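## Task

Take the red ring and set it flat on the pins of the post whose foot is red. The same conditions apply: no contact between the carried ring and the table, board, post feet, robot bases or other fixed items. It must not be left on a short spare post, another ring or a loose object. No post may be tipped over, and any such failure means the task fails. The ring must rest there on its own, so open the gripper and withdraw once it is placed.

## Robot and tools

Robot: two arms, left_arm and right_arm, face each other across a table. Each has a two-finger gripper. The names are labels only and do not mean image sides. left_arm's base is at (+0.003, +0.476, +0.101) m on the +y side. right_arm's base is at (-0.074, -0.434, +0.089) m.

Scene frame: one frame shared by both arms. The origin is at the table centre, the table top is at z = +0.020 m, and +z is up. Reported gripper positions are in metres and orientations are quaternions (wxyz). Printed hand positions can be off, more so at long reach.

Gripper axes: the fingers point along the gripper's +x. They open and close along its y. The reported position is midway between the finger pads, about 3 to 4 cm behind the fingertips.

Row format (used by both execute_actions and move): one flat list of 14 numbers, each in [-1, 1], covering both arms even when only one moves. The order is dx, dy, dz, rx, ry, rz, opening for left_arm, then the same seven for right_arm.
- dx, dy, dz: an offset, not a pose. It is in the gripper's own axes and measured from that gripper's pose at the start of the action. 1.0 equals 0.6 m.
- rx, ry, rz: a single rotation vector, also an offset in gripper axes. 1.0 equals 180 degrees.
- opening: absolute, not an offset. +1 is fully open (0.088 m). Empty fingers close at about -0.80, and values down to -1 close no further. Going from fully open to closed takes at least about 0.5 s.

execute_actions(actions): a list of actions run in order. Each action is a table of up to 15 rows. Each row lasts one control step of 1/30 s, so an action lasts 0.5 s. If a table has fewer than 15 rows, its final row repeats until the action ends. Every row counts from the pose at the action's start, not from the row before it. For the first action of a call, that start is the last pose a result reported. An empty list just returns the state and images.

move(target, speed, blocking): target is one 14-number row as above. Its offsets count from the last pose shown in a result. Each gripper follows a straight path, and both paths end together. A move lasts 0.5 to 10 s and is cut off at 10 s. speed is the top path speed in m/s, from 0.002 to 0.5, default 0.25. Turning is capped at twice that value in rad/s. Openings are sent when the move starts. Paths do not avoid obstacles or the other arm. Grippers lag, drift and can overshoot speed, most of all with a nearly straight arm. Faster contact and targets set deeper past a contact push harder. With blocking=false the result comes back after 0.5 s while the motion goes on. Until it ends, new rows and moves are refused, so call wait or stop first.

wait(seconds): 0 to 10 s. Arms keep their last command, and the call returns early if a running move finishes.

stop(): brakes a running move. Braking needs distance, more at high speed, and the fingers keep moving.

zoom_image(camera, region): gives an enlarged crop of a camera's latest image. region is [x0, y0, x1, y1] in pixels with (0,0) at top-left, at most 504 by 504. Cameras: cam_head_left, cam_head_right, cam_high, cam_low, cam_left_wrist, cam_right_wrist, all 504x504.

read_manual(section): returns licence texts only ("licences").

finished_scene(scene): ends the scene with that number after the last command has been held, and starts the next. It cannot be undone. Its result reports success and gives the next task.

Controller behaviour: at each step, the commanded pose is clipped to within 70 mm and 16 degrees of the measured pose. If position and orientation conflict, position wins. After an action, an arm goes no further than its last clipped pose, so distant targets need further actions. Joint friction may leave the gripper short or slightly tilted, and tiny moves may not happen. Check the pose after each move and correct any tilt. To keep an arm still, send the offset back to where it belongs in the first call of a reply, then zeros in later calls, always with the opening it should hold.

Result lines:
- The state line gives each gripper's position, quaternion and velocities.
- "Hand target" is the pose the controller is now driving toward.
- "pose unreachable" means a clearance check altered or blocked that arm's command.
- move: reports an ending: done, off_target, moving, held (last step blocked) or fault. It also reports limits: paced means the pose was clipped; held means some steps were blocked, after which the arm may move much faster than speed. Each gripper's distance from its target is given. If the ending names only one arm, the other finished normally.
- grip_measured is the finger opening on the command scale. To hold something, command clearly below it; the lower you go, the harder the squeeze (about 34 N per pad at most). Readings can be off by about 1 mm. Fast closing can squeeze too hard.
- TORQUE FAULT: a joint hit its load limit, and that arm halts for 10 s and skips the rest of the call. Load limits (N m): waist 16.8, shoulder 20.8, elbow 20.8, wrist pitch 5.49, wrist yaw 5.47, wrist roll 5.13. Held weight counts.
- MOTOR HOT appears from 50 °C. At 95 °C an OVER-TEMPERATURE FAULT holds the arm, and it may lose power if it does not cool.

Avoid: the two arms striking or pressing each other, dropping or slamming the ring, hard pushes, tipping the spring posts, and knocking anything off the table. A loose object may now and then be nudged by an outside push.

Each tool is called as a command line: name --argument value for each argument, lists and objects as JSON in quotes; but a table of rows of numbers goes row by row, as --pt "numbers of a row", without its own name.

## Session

execute_actions --actions '[]'

Scene clock: 0.00 s.
left_arm: end_effector_position=(+0.2978, +0.4641, +0.3722) grip_measured=+0.849 end_effector_quat_wxyz=(+0.957, -0.057, +0.033, -0.284) end_effector_velocity=(+0.000, -0.000, -0.002) end_effector_angular_velocity=(-0.021, +0.019, +0.006) | right_arm: end_effector_position=(-0.1414, -0.2084, +0.1730) grip_measured=+0.843 end_effector_quat_wxyz=(+0.633, -0.370, +0.675, +0.075) end_effector_velocity=(-0.002, -0.004, +0.001) end_effector_angular_velocity=(-0.013, +0.020, -0.005)
Joint positions: left_arm=[ 1.557  0.946  0.553  0.339  0.975 -0.084  0.081] | right_arm=[ 0.697  1.817  1.271 -1.447 -0.034  1.177  0.08 ]
Joint velocities: left_arm=[-0.002 -0.002 -0.002 -0.007 -0.007 -0.022  0.   ] | right_arm=[-0.002 -0.007 -0.007 -0.007 -0.022 -0.007 -0.   ]
Joint torques (N m, as the arm reports them, + toward a larger angle): no reading
Motor temperatures (°C, as the motors report them): left_arm=[28 29 29 28 29 30] | right_arm=[29 31 30 28 31 28]
Heat: left arm: hottest wrist roll 30 °C (+0.0 °C/min); right arm: hottest shoulder 31 °C (+0.0 °C/min).
Hand target (left_arm): +0.298, +0.464, +0.372; +0.957, -0.057, +0.033, -0.284
Hand target (right_arm): -0.141, -0.208, +0.173; +0.633, -0.370, +0.675, +0.075

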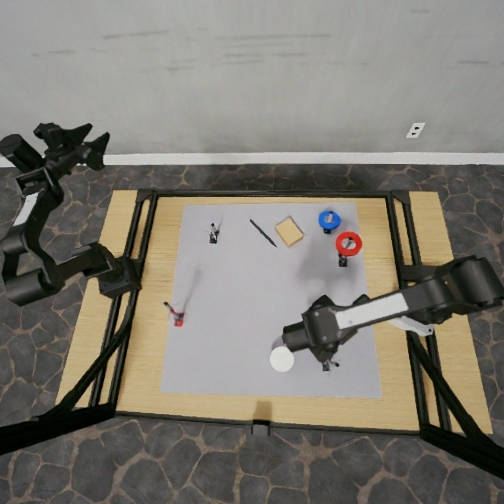

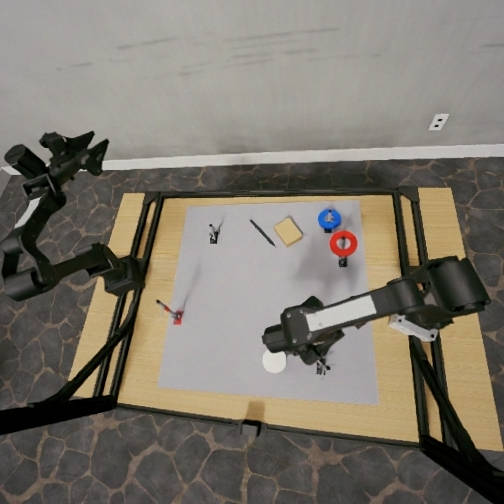

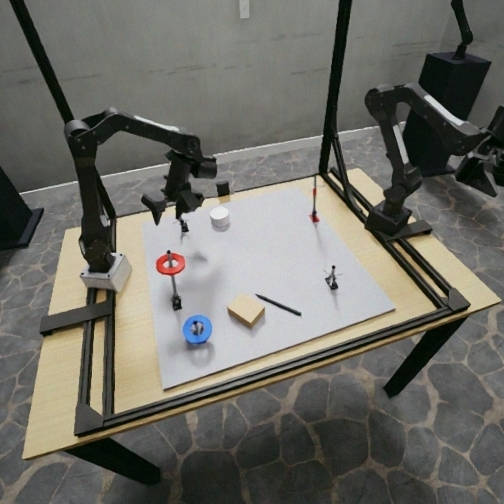

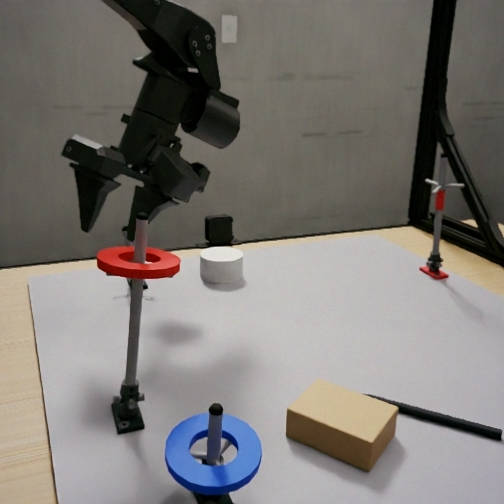

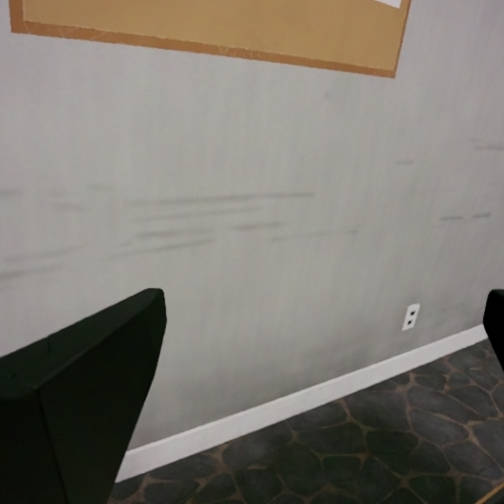

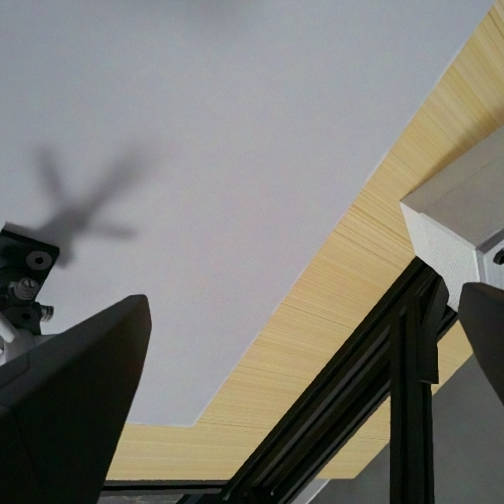

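move --target '[-0.102,-0.574,-0.198,0.238,0.476,-0.171,1, -0.1425,-0.334,0.224,-0.073,-0.075,0.113,1]' --speed 0.4

Scene clock: 3.23 s.
left_arm: end_effector_position=(+0.0494, +0.2055, +0.2959) grip_measured=+1.000 end_effector_quat_wxyz=(+0.543, +0.465, +0.538, -0.447) end_effector_velocity=(+0.002, -0.001, -0.001) end_effector_angular_velocity=(+0.030, -0.018, -0.000) | right_arm: end_effector_position=(+0.0759, -0.2443, +0.2989) grip_measured=+1.000 end_effector_quat_wxyz=(+0.642, -0.305, +0.634, +0.303) end_effector_velocity=(+0.001, +0.002, +0.001) end_effector_angular_velocity=(+0.023, +0.010, +0.010)
Joint positions: left_arm=[-0.255  1.603  1.545 -1.524 -0.023 -0.014  0.088] | right_arm=[-0.237  1.477  1.486 -1.571  0.007  0.019  0.088]
Joint velocities: left_arm=[-0.007  0.027  0.022 -0.022 -0.022 -0.007  0.   ] | right_arm=[-0.012 -0.002  0.002  0.007 -0.022 -0.022  0.   ]
Joint torques (N m, as the arm reports them, + toward a larger angle): left_arm=[-0.42 -4.1   7.52 -0.38  0.11 -0.27] | right_arm=[-0.39 -3.73  6.95  0.13 -0.07 -0.08]
Motor temperatures (°C, as the motors report them): left_arm=[28 29 30 28 29 30] | right_arm=[29 31 31 28 31 28]
Heat: left arm: hottest elbow 30 °C (+0.0 °C/min); right arm: hottest shoulder 31 °C (+0.0 °C/min).
Hand target (left_arm): +0.048, +0.202, +0.296; +0.542, +0.463, +0.540, -0.447
Hand target (right_arm): +0.078, -0.243, +0.299; +0.642, -0.304, +0.635, +0.304
Off the commanded pose (left_arm): 0.007 m, 1 deg.
Off the commanded pose (right_arm): 0.005 m, 1 deg.
joint sent to its limit (right arm) — the command would take joint 4 (wrist pitch) past its lower limit, so that joint was sent only as far as its limit.
move: done

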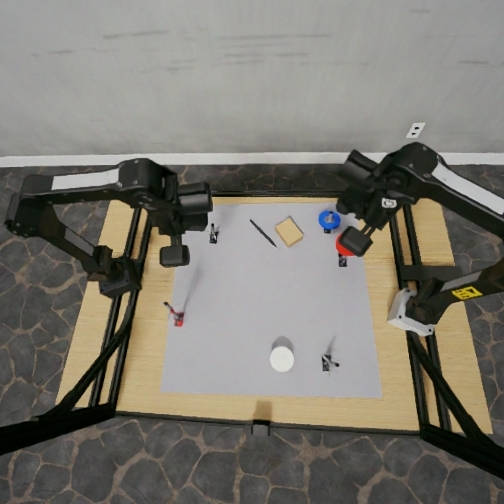

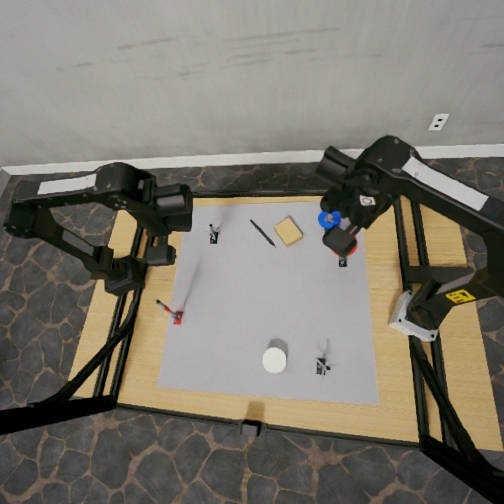

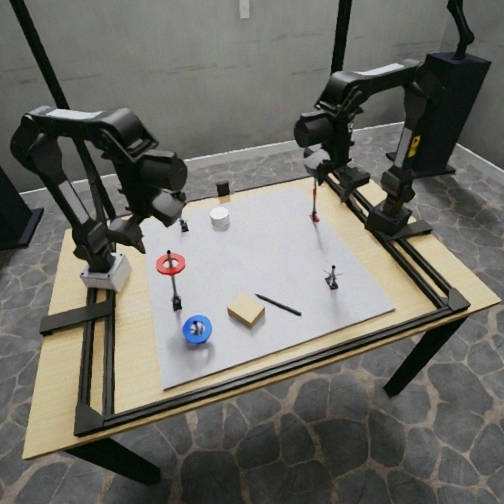

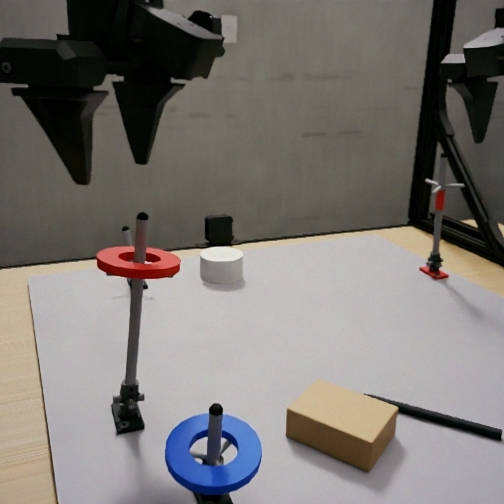

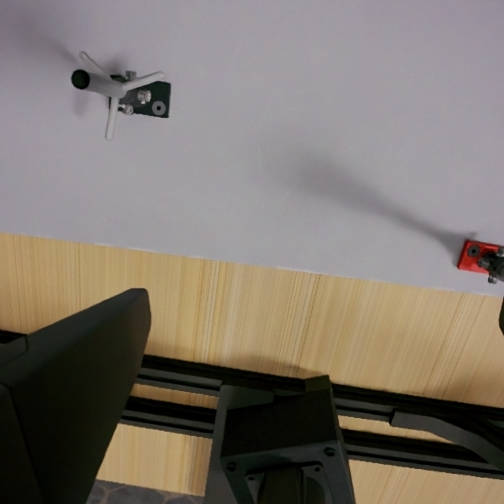

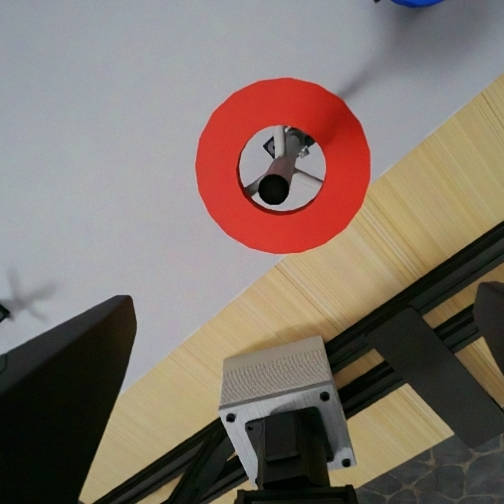

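move --target '[-0.01,-0.265,-0.13,0.217,0,0,1, 0.105,0.012,0.05,0,0.013,-0.04,1]' --speed 0.25

Scene clock: 5.37 s.
left_arm: end_effector_position=(-0.1174, +0.2578, +0.2990) grip_measured=+1.000 end_effector_quat_wxyz=(+0.358, +0.620, +0.354, -0.601) end_effector_velocity=(-0.001, -0.001, -0.001) end_effector_angular_velocity=(-0.006, -0.005, -0.000) | right_arm: end_effector_position=(+0.0912, -0.2154, +0.2422) grip_measured=+1.000 end_effector_quat_wxyz=(+0.653, -0.345, +0.622, +0.260) end_effector_velocity=(-0.001, -0.001, -0.001) end_effector_angular_velocity=(-0.007, +0.013, +0.005)
Joint positions: left_arm=[-0.928  1.52   1.475 -1.547 -0.018 -0.003  0.088] | right_arm=[-0.151  1.596  1.368 -1.369  0.126  0.109  0.088]
Joint velocities: left_arm=[-0.007  0.002 -0.002  0.007 -0.007 -0.007  0.   ] | right_arm=[-0.002  0.002 -0.002 -0.007 -0.007 -0.007  0.   ]
Joint torques (N m, as the arm reports them, + toward a larger angle): left_arm=[-0.36 -3.39  7.63 -0.4   0.06 -0.3 ] | right_arm=[ 0.21 -4.31  4.38  0.46  0.18  0.06]
Motor temperatures (°C, as the motors report them): left_arm=[28 29 30 28 29 30] | right_arm=[29 31 31 28 31 28]
Heat: left arm: hottest elbow 30 °C (+0.0 °C/min); right arm: hottest shoulder 31 °C (+0.0 °C/min).
Hand target (left_arm): -0.120, +0.256, +0.300; +0.359, +0.619, +0.355, -0.601
Hand target (right_arm): +0.090, -0.216, +0.236; +0.647, -0.350, +0.627, +0.256
Off the commanded pose (left_arm): 0.004 m, 0 deg.
Off the commanded pose (right_arm): 0.006 m, 1 deg.
move: done

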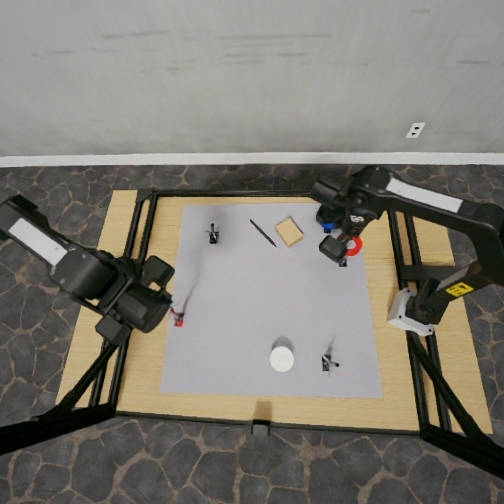

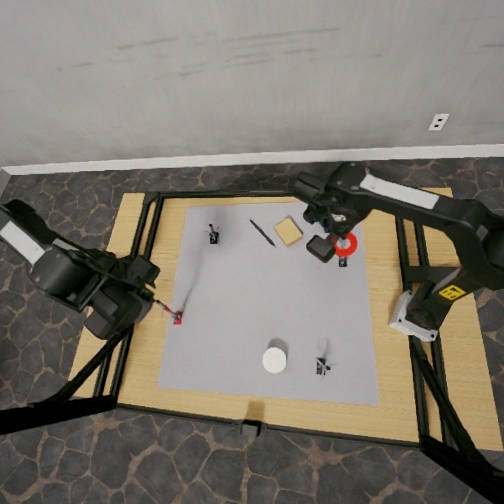

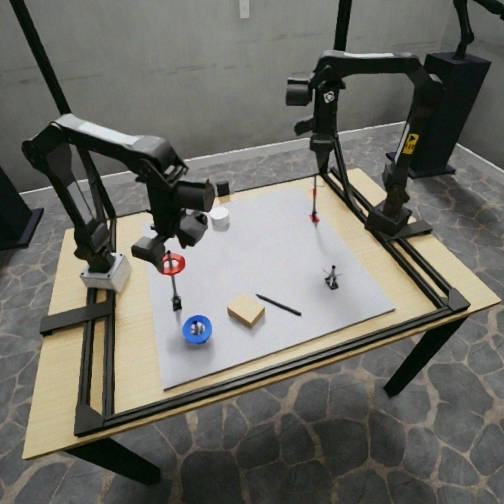

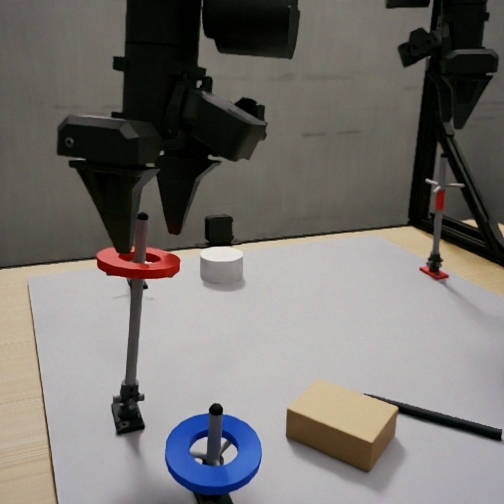

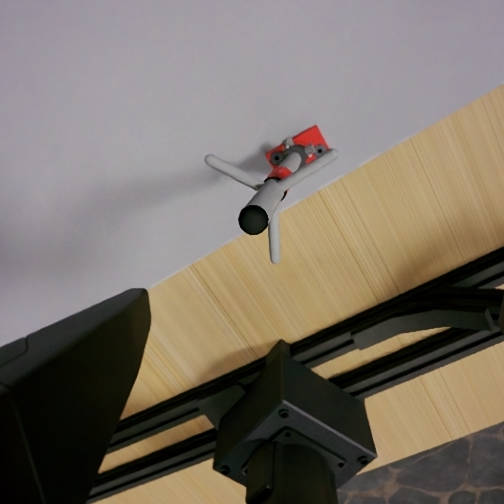

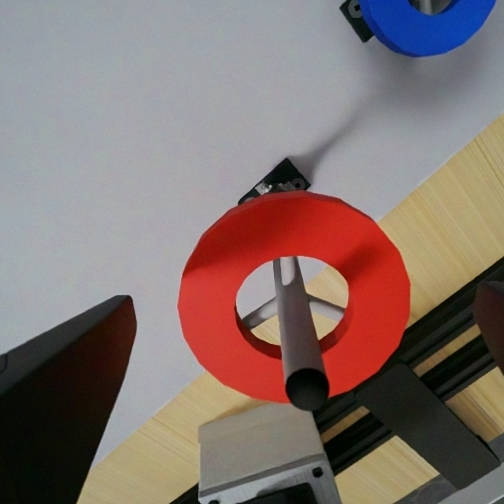

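move --target '[-0.045,0.26,0.174,0.255,-0.269,0.447,1, 0.066,0,-0.015,0,0.006,0,1]' --speed 0.4

zoom_image --camera "cam_low" --region '[50, 160, 230, 340]'

Scene clock: 8.87 s.
left_arm: end_effector_position=(-0.0355, +0.0891, +0.3329) grip_measured=+1.000 end_effector_quat_wxyz=(+0.509, +0.491, -0.497, -0.503) end_effector_velocity=(-0.000, -0.000, -0.004) end_effector_angular_velocity=(+0.007, -0.009, -0.005) | right_arm: end_effector_position=(+0.0899, -0.2232, +0.2031) grip_measured=+1.000 end_effector_quat_wxyz=(+0.646, -0.349, +0.628, +0.256) end_effector_velocity=(-0.002, +0.002, -0.002) end_effector_angular_velocity=(+0.014, +0.018, +0.004)
Joint positions: left_arm=[-0.574  1.325  0.542  0.796 -0.164  1.548  0.088] | right_arm=[-0.163  1.595  1.211 -1.232  0.126  0.098  0.088]
Joint velocities: left_arm=[ 0.002  0.007 -0.007  0.007  0.007  0.007  0.   ] | right_arm=[-0.002  0.002 -0.002  0.007 -0.022 -0.007  0.   ]
Joint torques (N m, as the arm reports them, + toward a larger angle): left_arm=[ 0.26 -3.05  4.94  1.51  0.15  0.16] | right_arm=[-0.29 -6.55  4.39  0.43  0.04 -0.11]
Motor temperatures (°C, as the motors report them): left_arm=[28 30 30 28 29 31] | right_arm=[29 32 31 28 31 28]
Heat: left arm: hottest wrist roll 31 °C (+6.8 °C/min); right arm: hottest shoulder 32 °C (+6.8 °C/min).
Hand target (left_arm): -0.035, +0.089, +0.325; +0.502, +0.497, -0.495, -0.505
Hand target (right_arm): +0.089, -0.226, +0.203; +0.647, -0.347, +0.628, +0.257
Off the commanded pose (left_arm): 0.007 m, 2 deg.
Off the commanded pose (right_arm): 0.003 m, 0 deg.
move: done

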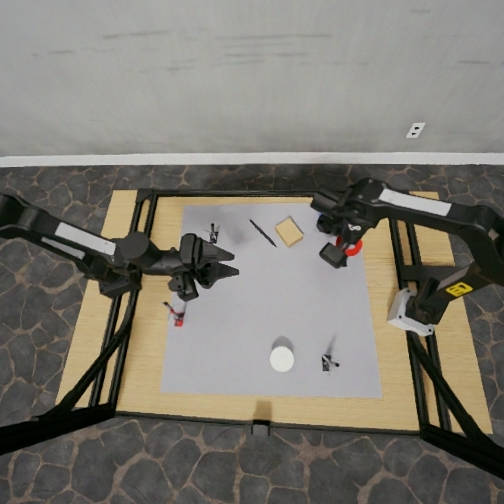

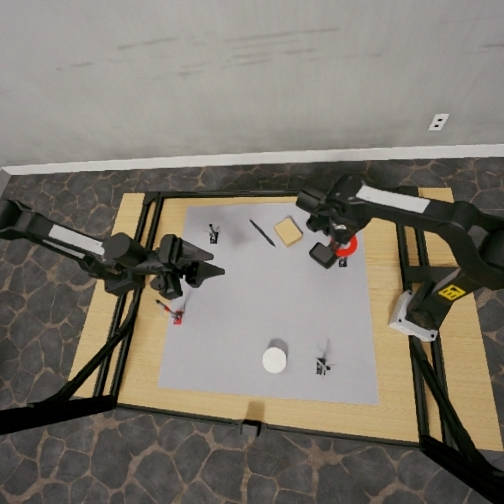

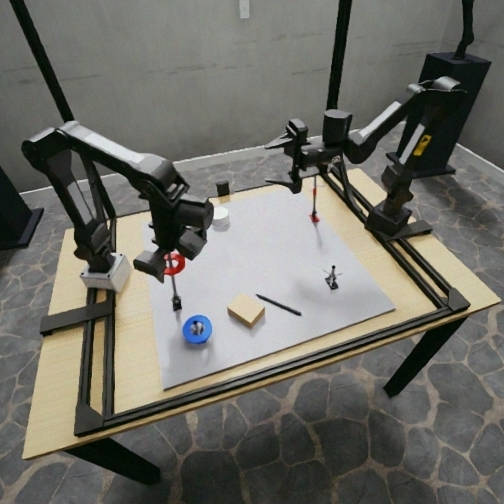

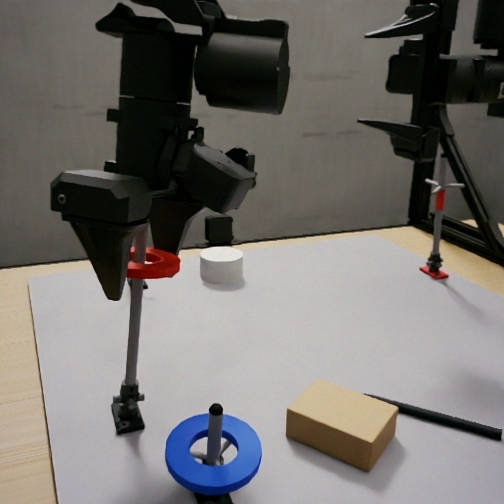

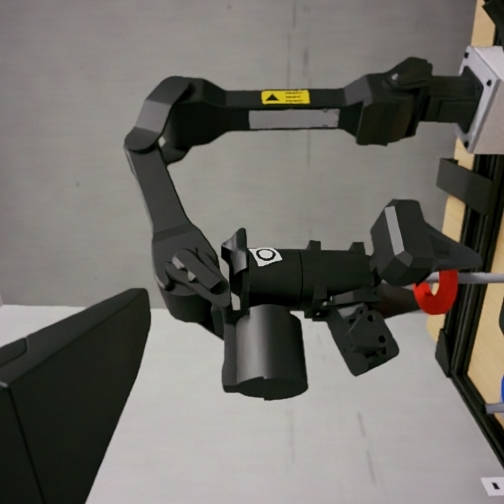

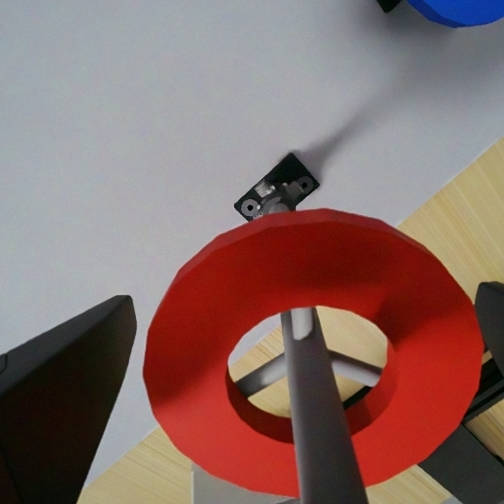

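Region (50, 160, 230, 340) of cam_low's 504x504 image, scaled by 2.800, with more detail than that image has.

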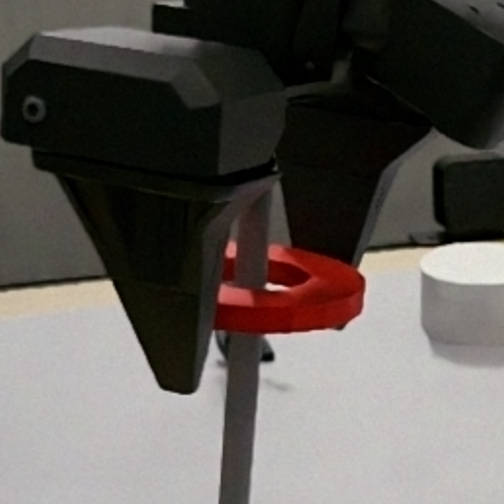

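Slightly deeper but fine. Close and lift.

execute_actions --actions '[[[0,0,0,0,0,0,1,0,0,0,0,0,0,0.9],[0,0,0,0,0,0,1,0,0,0,0,0,0,0.85],[0,0,0,0,0,0,1,0,0,0,0,0,0,0.8],[0,0,0,0,0,0,1,0,0,0,0,0,0,0.76],[0,0,0,0,0,0,1,0,0,0,0,0,0,0.72],[0,0,0,0,0,0,1,0,0,0,0,0,0,0.68],[0,0,0,0,0,0,1,0,0,0,0,0,0,0.64],[0,0,0,0,0,0,1,0,0,0,0,0,0,0.6],[0,0,0,0,0,0,1,0,0,0,0,0,0,0.55],[0,0,0,0,0,0,1,0,0,0,0,0,0,0.5],[0,0,0,0,0,0,1,0,0,0,0,0,0,0.45],[0,0,0,0,0,0,1,0,0,0,0,0,0,0.4],[0,0,0,0,0,0,1,0,0,0,0,0,0,0.3]]]'

move --target '[0,0,0,0,0,0,1, -0.14,0,0.005,0,-0.02,0,0.3]' --speed 0.12

Scene clock: 9.57 s.
left_arm: end_effector_position=(-0.0356, +0.0890, +0.3326) grip_measured=+1.000 end_effector_quat_wxyz=(+0.509, +0.491, -0.497, -0.503) end_effector_velocity=(+0.000, +0.001, -0.004) end_effector_angular_velocity=(+0.012, +0.005, +0.005) | right_arm: end_effector_position=(+0.0899, -0.2232, +0.2031) grip_measured=+0.628 end_effector_quat_wxyz=(+0.646, -0.349, +0.628, +0.256) end_effector_velocity=(-0.002, -0.002, -0.000) end_effector_angular_velocity=(-0.003, +0.011, +0.004)
Joint positions: left_arm=[-0.574  1.326  0.542  0.797 -0.163  1.548  0.088] | right_arm=[-0.163  1.595  1.211 -1.232  0.126  0.098  0.07 ]
Joint velocities: left_arm=[-0.002 -0.002 -0.007 -0.007 -0.007 -0.007  0.   ] | right_arm=[-0.002 -0.002 -0.002 -0.007 -0.007 -0.007 -0.001]
Joint torques (N m, as the arm reports them, + toward a larger angle): left_arm=[-0.08 -3.98  6.69  1.22  0.04 -0.07] | right_arm=[-0.1  -5.48  5.57  0.23  0.1  -0.03]
Motor temperatures (°C, as the motors report them): left_arm=[28 30 30 28 29 31] | right_arm=[29 32 31 28 31 28]
Heat: left arm: hottest wrist roll 31 °C (+6.3 °C/min); right arm: hottest shoulder 32 °C (+6.3 °C/min).
Hand target (left_arm): -0.036, +0.089, +0.333; +0.509, +0.491, -0.497, -0.503
Hand target (right_arm): +0.090, -0.223, +0.203; +0.646, -0.349, +0.628, +0.256
Off the commanded pose (left_arm): 0.000 m, 0 deg.
Off the commanded pose (right_arm): 0.000 m, 0 deg.

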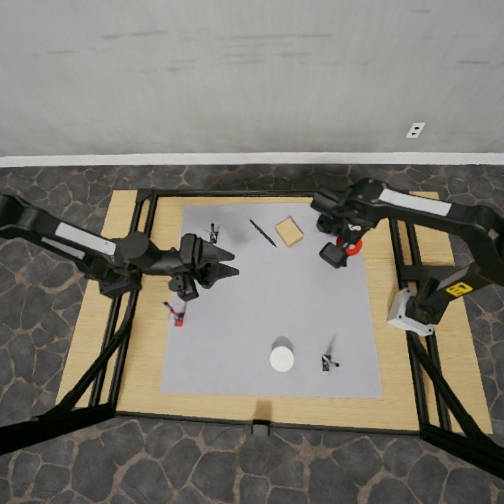

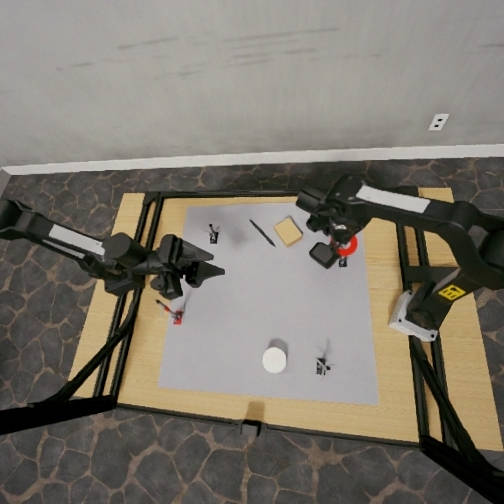

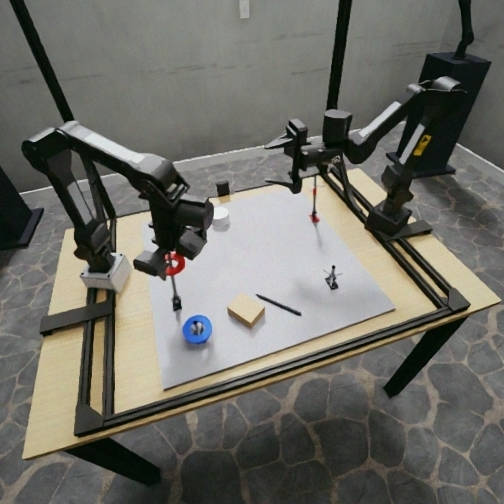

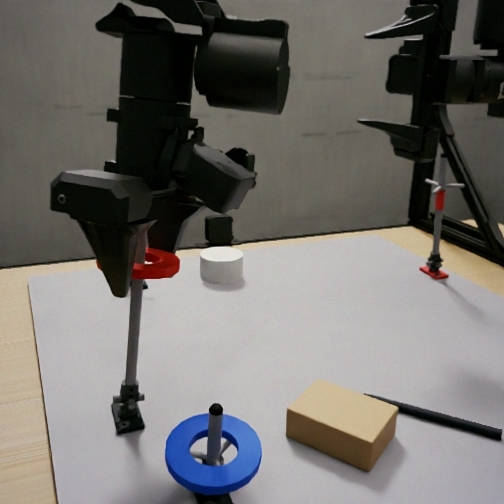

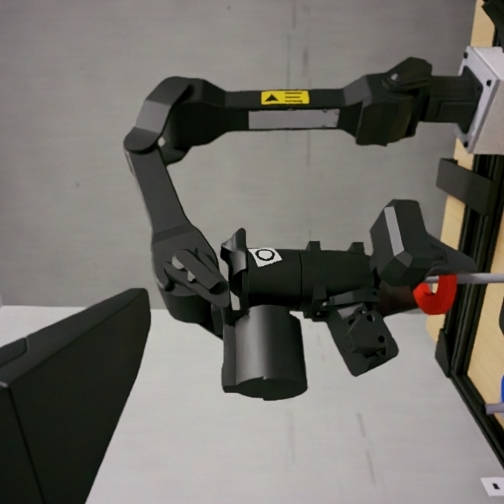

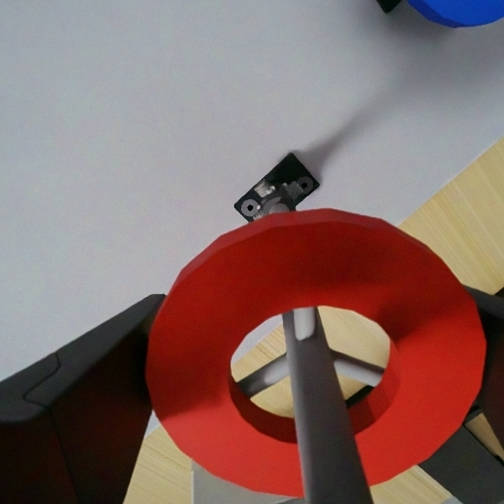

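Scene clock: 10.80 s.
left_arm: end_effector_position=(-0.0356, +0.0890, +0.3326) grip_measured=+1.000 end_effector_quat_wxyz=(+0.509, +0.491, -0.497, -0.503) end_effector_velocity=(+0.004, -0.000, -0.000) end_effector_angular_velocity=(-0.002, +0.008, +0.024) | right_arm: end_effector_position=(+0.0851, -0.2136, +0.2821) grip_measured=+0.628 end_effector_quat_wxyz=(+0.662, -0.342, +0.612, +0.265) end_effector_velocity=(-0.000, -0.003, +0.004) end_effector_angular_velocity=(-0.011, -0.002, +0.005)
Joint positions: left_arm=[-0.574  1.326  0.542  0.797 -0.163  1.548  0.088] | right_arm=[-0.126  1.579  1.51  -1.501  0.13   0.129  0.07 ]
Joint velocities: left_arm=[ 0.002  0.002 -0.002  0.007 -0.022 -0.007  0.   ] | right_arm=[-0.002 -0.002  0.012 -0.022  0.007 -0.007 -0.   ]
Joint torques (N m, as the arm reports them, + toward a larger angle): left_arm=[-0.09 -3.85  6.7   1.33  0.03 -0.07] | right_arm=[ 0.27 -5.7   7.11  0.13  0.19  0.09]
Motor temperatures (°C, as the motors report them): left_arm=[28 30 30 28 29 31] | right_arm=[29 32 31 28 31 28]
Heat: left arm: hottest wrist roll 31 °C (+5.6 °C/min); right arm: hottest shoulder 32 °C (+5.6 °C/min).
Hand target (left_arm): -0.036, +0.089, +0.333; +0.509, +0.491, -0.497, -0.503
Hand target (right_arm): +0.085, -0.212, +0.286; +0.666, -0.340, +0.608, +0.267
Off the commanded pose (left_arm): 0.000 m, 0 deg.
Off the commanded pose (right_arm): 0.004 m, 1 deg.
move: done

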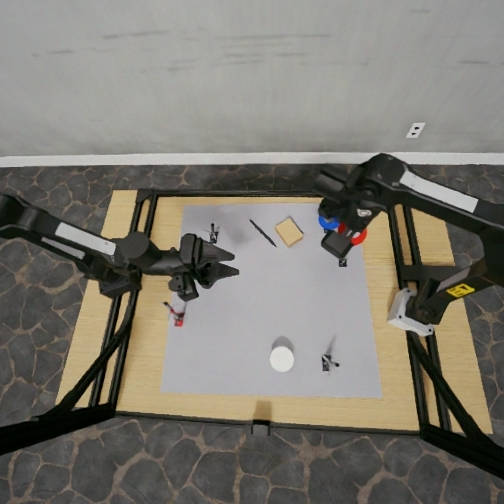

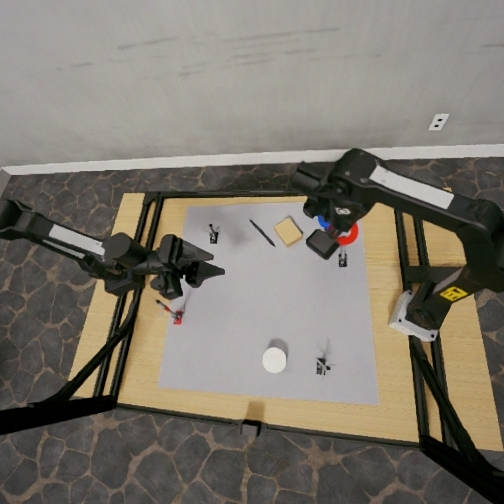

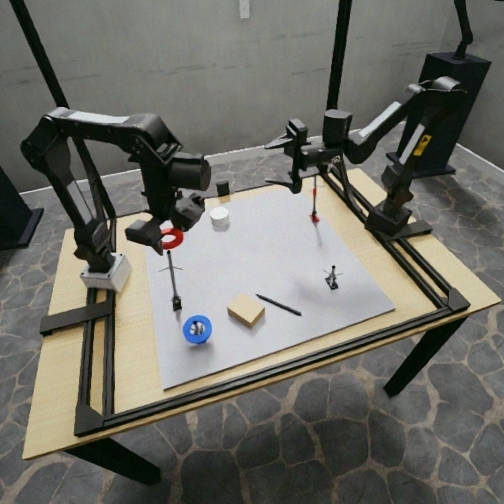

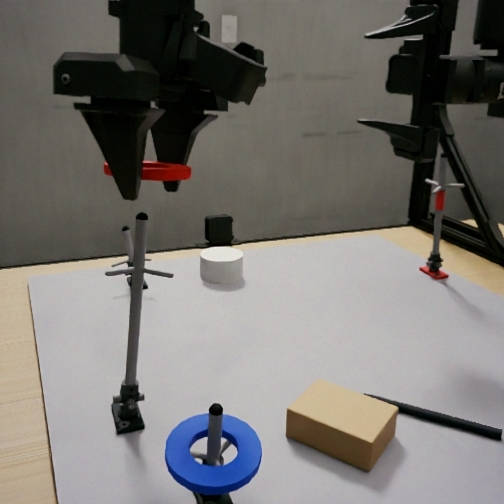

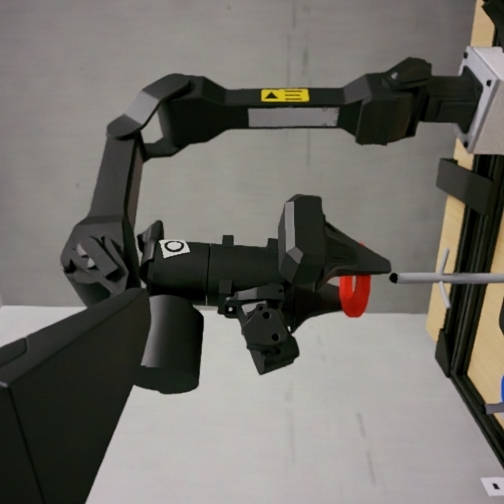

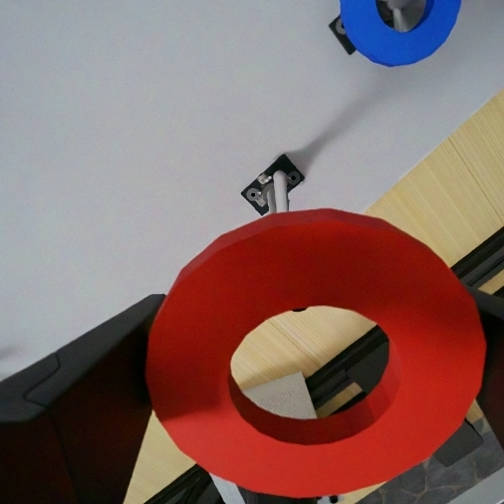

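move --target '[0,0,0,0,0,0,1, -0.138,0.369,0.16,-0.138,-0.487,0.203,0.3]' --speed 0.4

Scene clock: 13.87 s.
left_arm: end_effector_position=(-0.0356, +0.0890, +0.3326) grip_measured=+1.000 end_effector_quat_wxyz=(+0.509, +0.491, -0.497, -0.503) end_effector_velocity=(-0.004, +0.001, -0.001) end_effector_angular_velocity=(-0.002, +0.022, -0.025) | right_arm: end_effector_position=(-0.0304, +0.0055, +0.3473) grip_measured=+0.628 end_effector_quat_wxyz=(+0.712, +0.006, -0.009, +0.702) end_effector_velocity=(-0.002, +0.000, -0.002) end_effector_angular_velocity=(+0.007, -0.009, +0.019)
Joint positions: left_arm=[-0.574  1.326  0.542  0.797 -0.163  1.548  0.088] | right_arm=[ 0.285  1.489  0.787  0.724 -0.128 -0.002  0.07 ]
Joint velocities: left_arm=[-0.002 -0.002 -0.007  0.007  0.022 -0.022  0.   ] | right_arm=[-0.002  0.007 -0.007  0.022 -0.022 -0.007 -0.   ]
Joint torques (N m, as the arm reports them, + toward a larger angle): left_arm=[-0.02 -3.84  6.75  1.34  0.05 -0.1 ] | right_arm=[ 0.13 -4.59  5.18  2.29 -0.01 -0.11]
Motor temperatures (°C, as the motors report them): left_arm=[28 30 31 29 29 31] | right_arm=[29 32 31 28 31 28]
Heat: left arm: hottest elbow 31 °C (+4.3 °C/min); right arm: hottest shoulder 32 °C (+4.3 °C/min).
Hand target (left_arm): -0.036, +0.089, +0.333; +0.509, +0.491, -0.497, -0.503
Hand target (right_arm): -0.032, +0.006, +0.338; +0.710, -0.000, -0.003, +0.704
Off the commanded pose (left_arm): 0.000 m, 0 deg.
Off the commanded pose (right_arm): 0.011 m, 1 deg.
move: off_target (right_arm)

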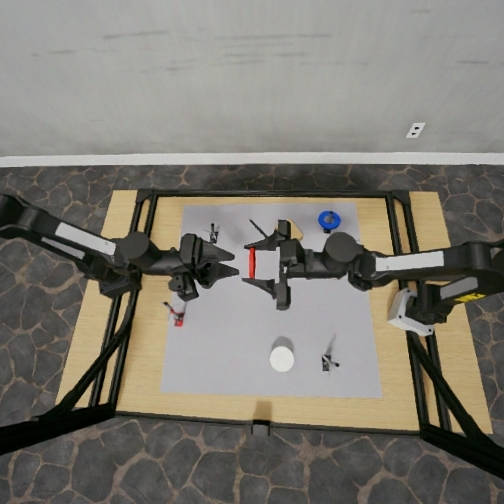

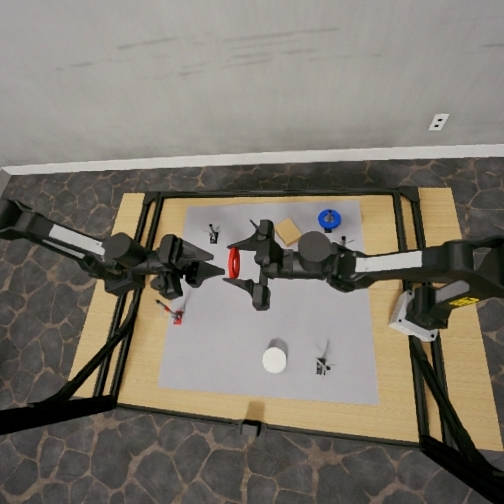

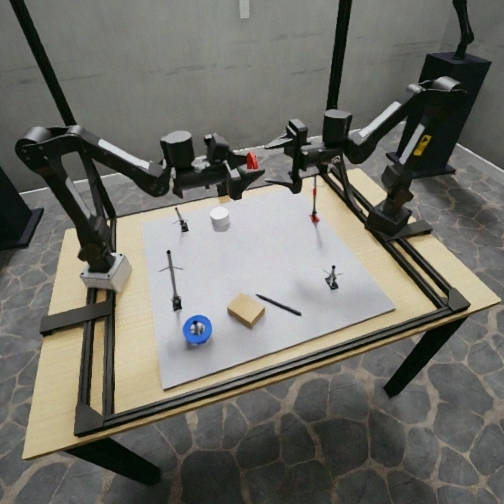

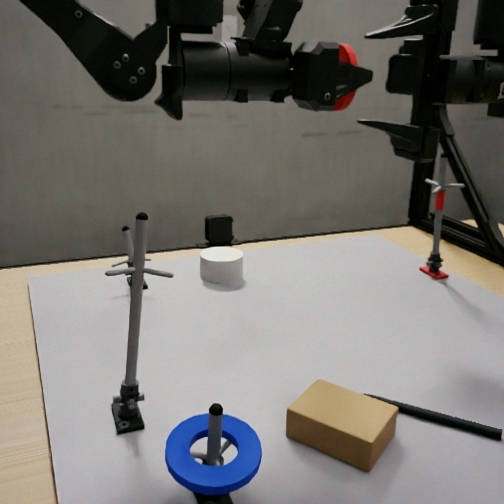

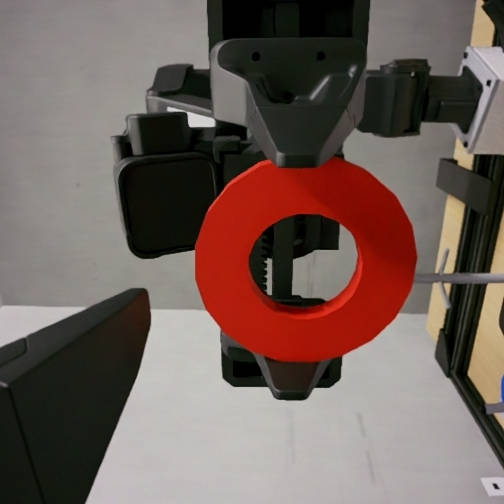

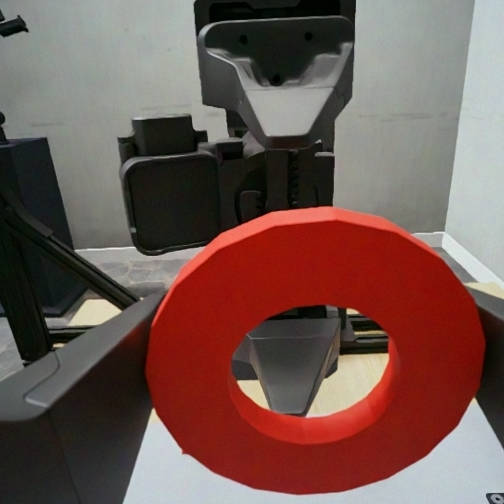

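move --target '[0.084,0.011,-0.003,0,0,0,1, 0,0,0,0,0,0,0.3]' --speed 0.08

zoom_image --camera "cam_low" --region '[260, 0, 440, 180]'

zoom_image --camera "cam_head_left" --region '[200, 210, 310, 320]'

Scene clock: 15.13 s.
left_arm: end_effector_position=(-0.0343, +0.0425, +0.3382) grip_measured=+1.000 end_effector_quat_wxyz=(+0.508, +0.492, -0.496, -0.504) end_effector_velocity=(-0.000, -0.003, +0.001) end_effector_angular_velocity=(+0.002, +0.007, -0.005) | right_arm: end_effector_position=(-0.0304, +0.0057, +0.3473) grip_measured=+0.628 end_effector_quat_wxyz=(+0.712, +0.006, -0.009, +0.702) end_effector_velocity=(-0.005, -0.001, +0.004) end_effector_angular_velocity=(+0.012, -0.024, +0.024)
Joint positions: left_arm=[-0.543  1.505  0.716  0.798 -0.133  1.548  0.088] | right_arm=[ 0.285  1.49   0.787  0.726 -0.128 -0.002  0.07 ]
Joint velocities: left_arm=[ 0.002  0.007  0.012 -0.007  0.007 -0.007  0.   ] | right_arm=[ 0.002 -0.007 -0.002  0.007 -0.022 -0.022 -0.   ]
Joint torques (N m, as the arm reports them, + toward a larger angle): left_arm=[ 0.27 -4.06  8.39  1.23  0.14 -0.09] | right_arm=[-0.09 -5.76  6.53  1.87  0.03 -0.02]
Motor temperatures (°C, as the motors report them): left_arm=[28 30 31 29 29 31] | right_arm=[29 33 31 29 31 28]
Heat: left arm: hottest elbow 31 °C (+4.0 °C/min); right arm: hottest shoulder 33 °C (+7.9 °C/min).
Hand target (left_arm): -0.034, +0.039, +0.340; +0.509, +0.491, -0.497, -0.503
Hand target (right_arm): -0.030, +0.006, +0.347; +0.712, +0.006, -0.009, +0.702
Off the commanded pose (left_arm): 0.004 m, 0 deg.
Off the commanded pose (right_arm): 0.000 m, 0 deg.
move: done

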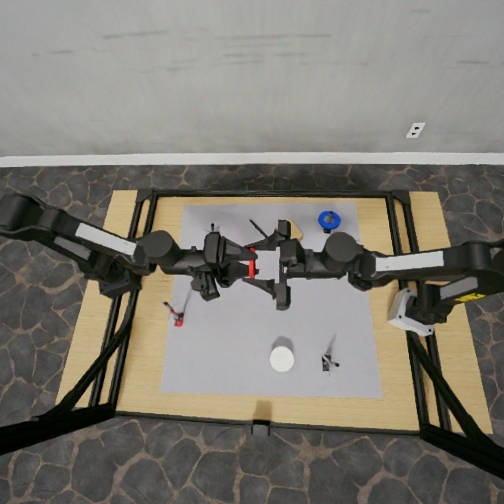

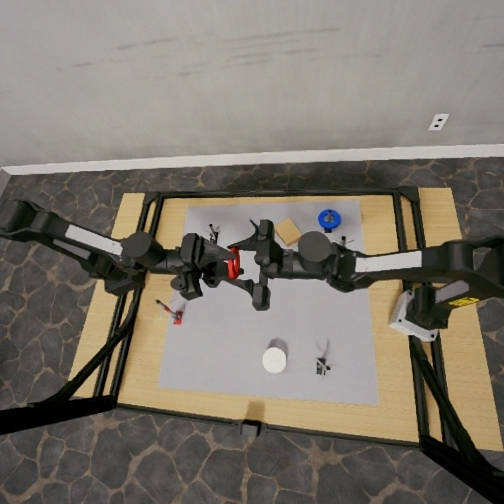

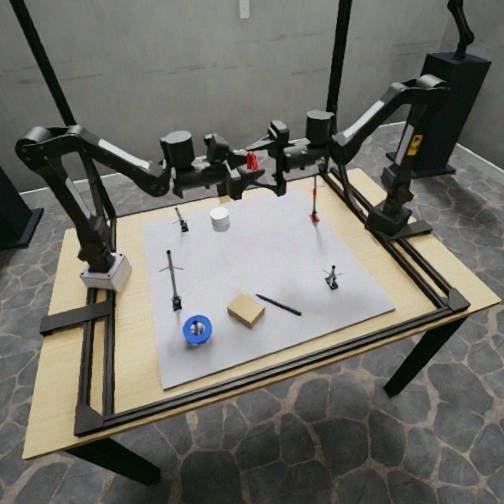

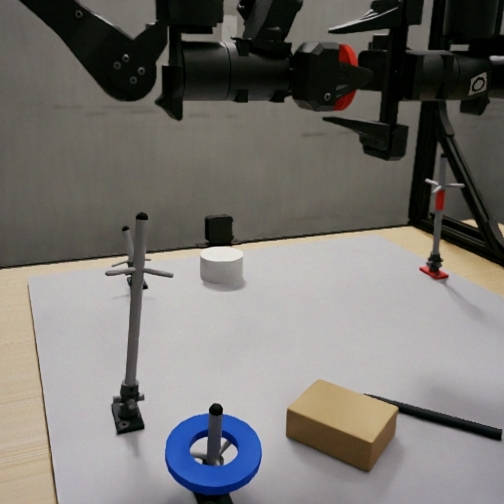

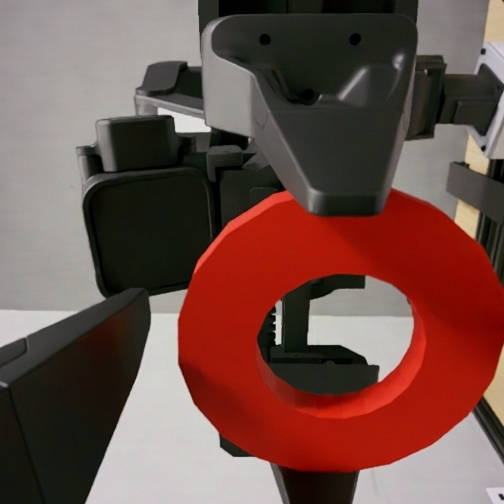

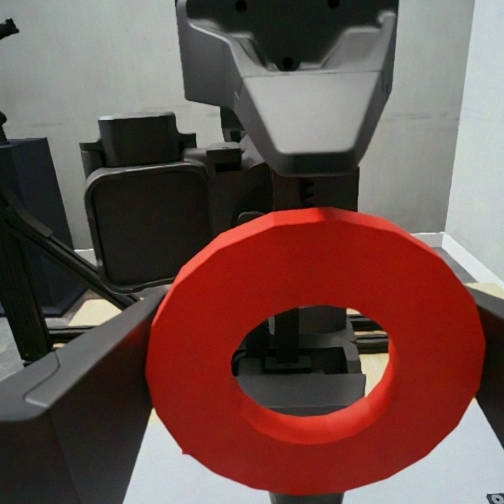

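Region (260, 0, 440, 180) of cam_low's 504x504 image, scaled by 2.800, with more detail than that image has.

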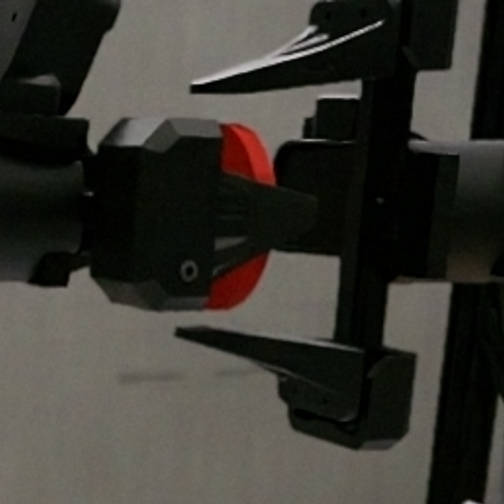

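Region (200, 210, 310, 320) of cam_head_left's 504x504 image, scaled by 4.582, with more detail than that image has.

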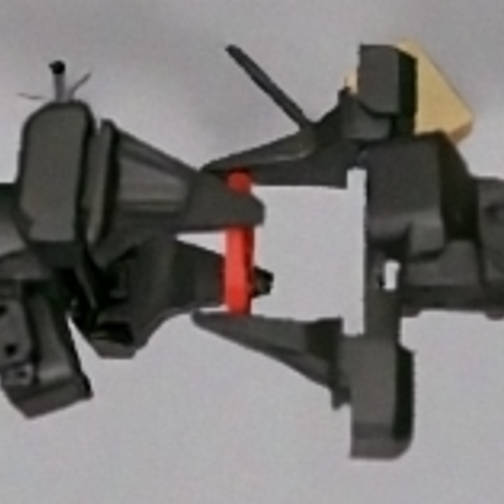

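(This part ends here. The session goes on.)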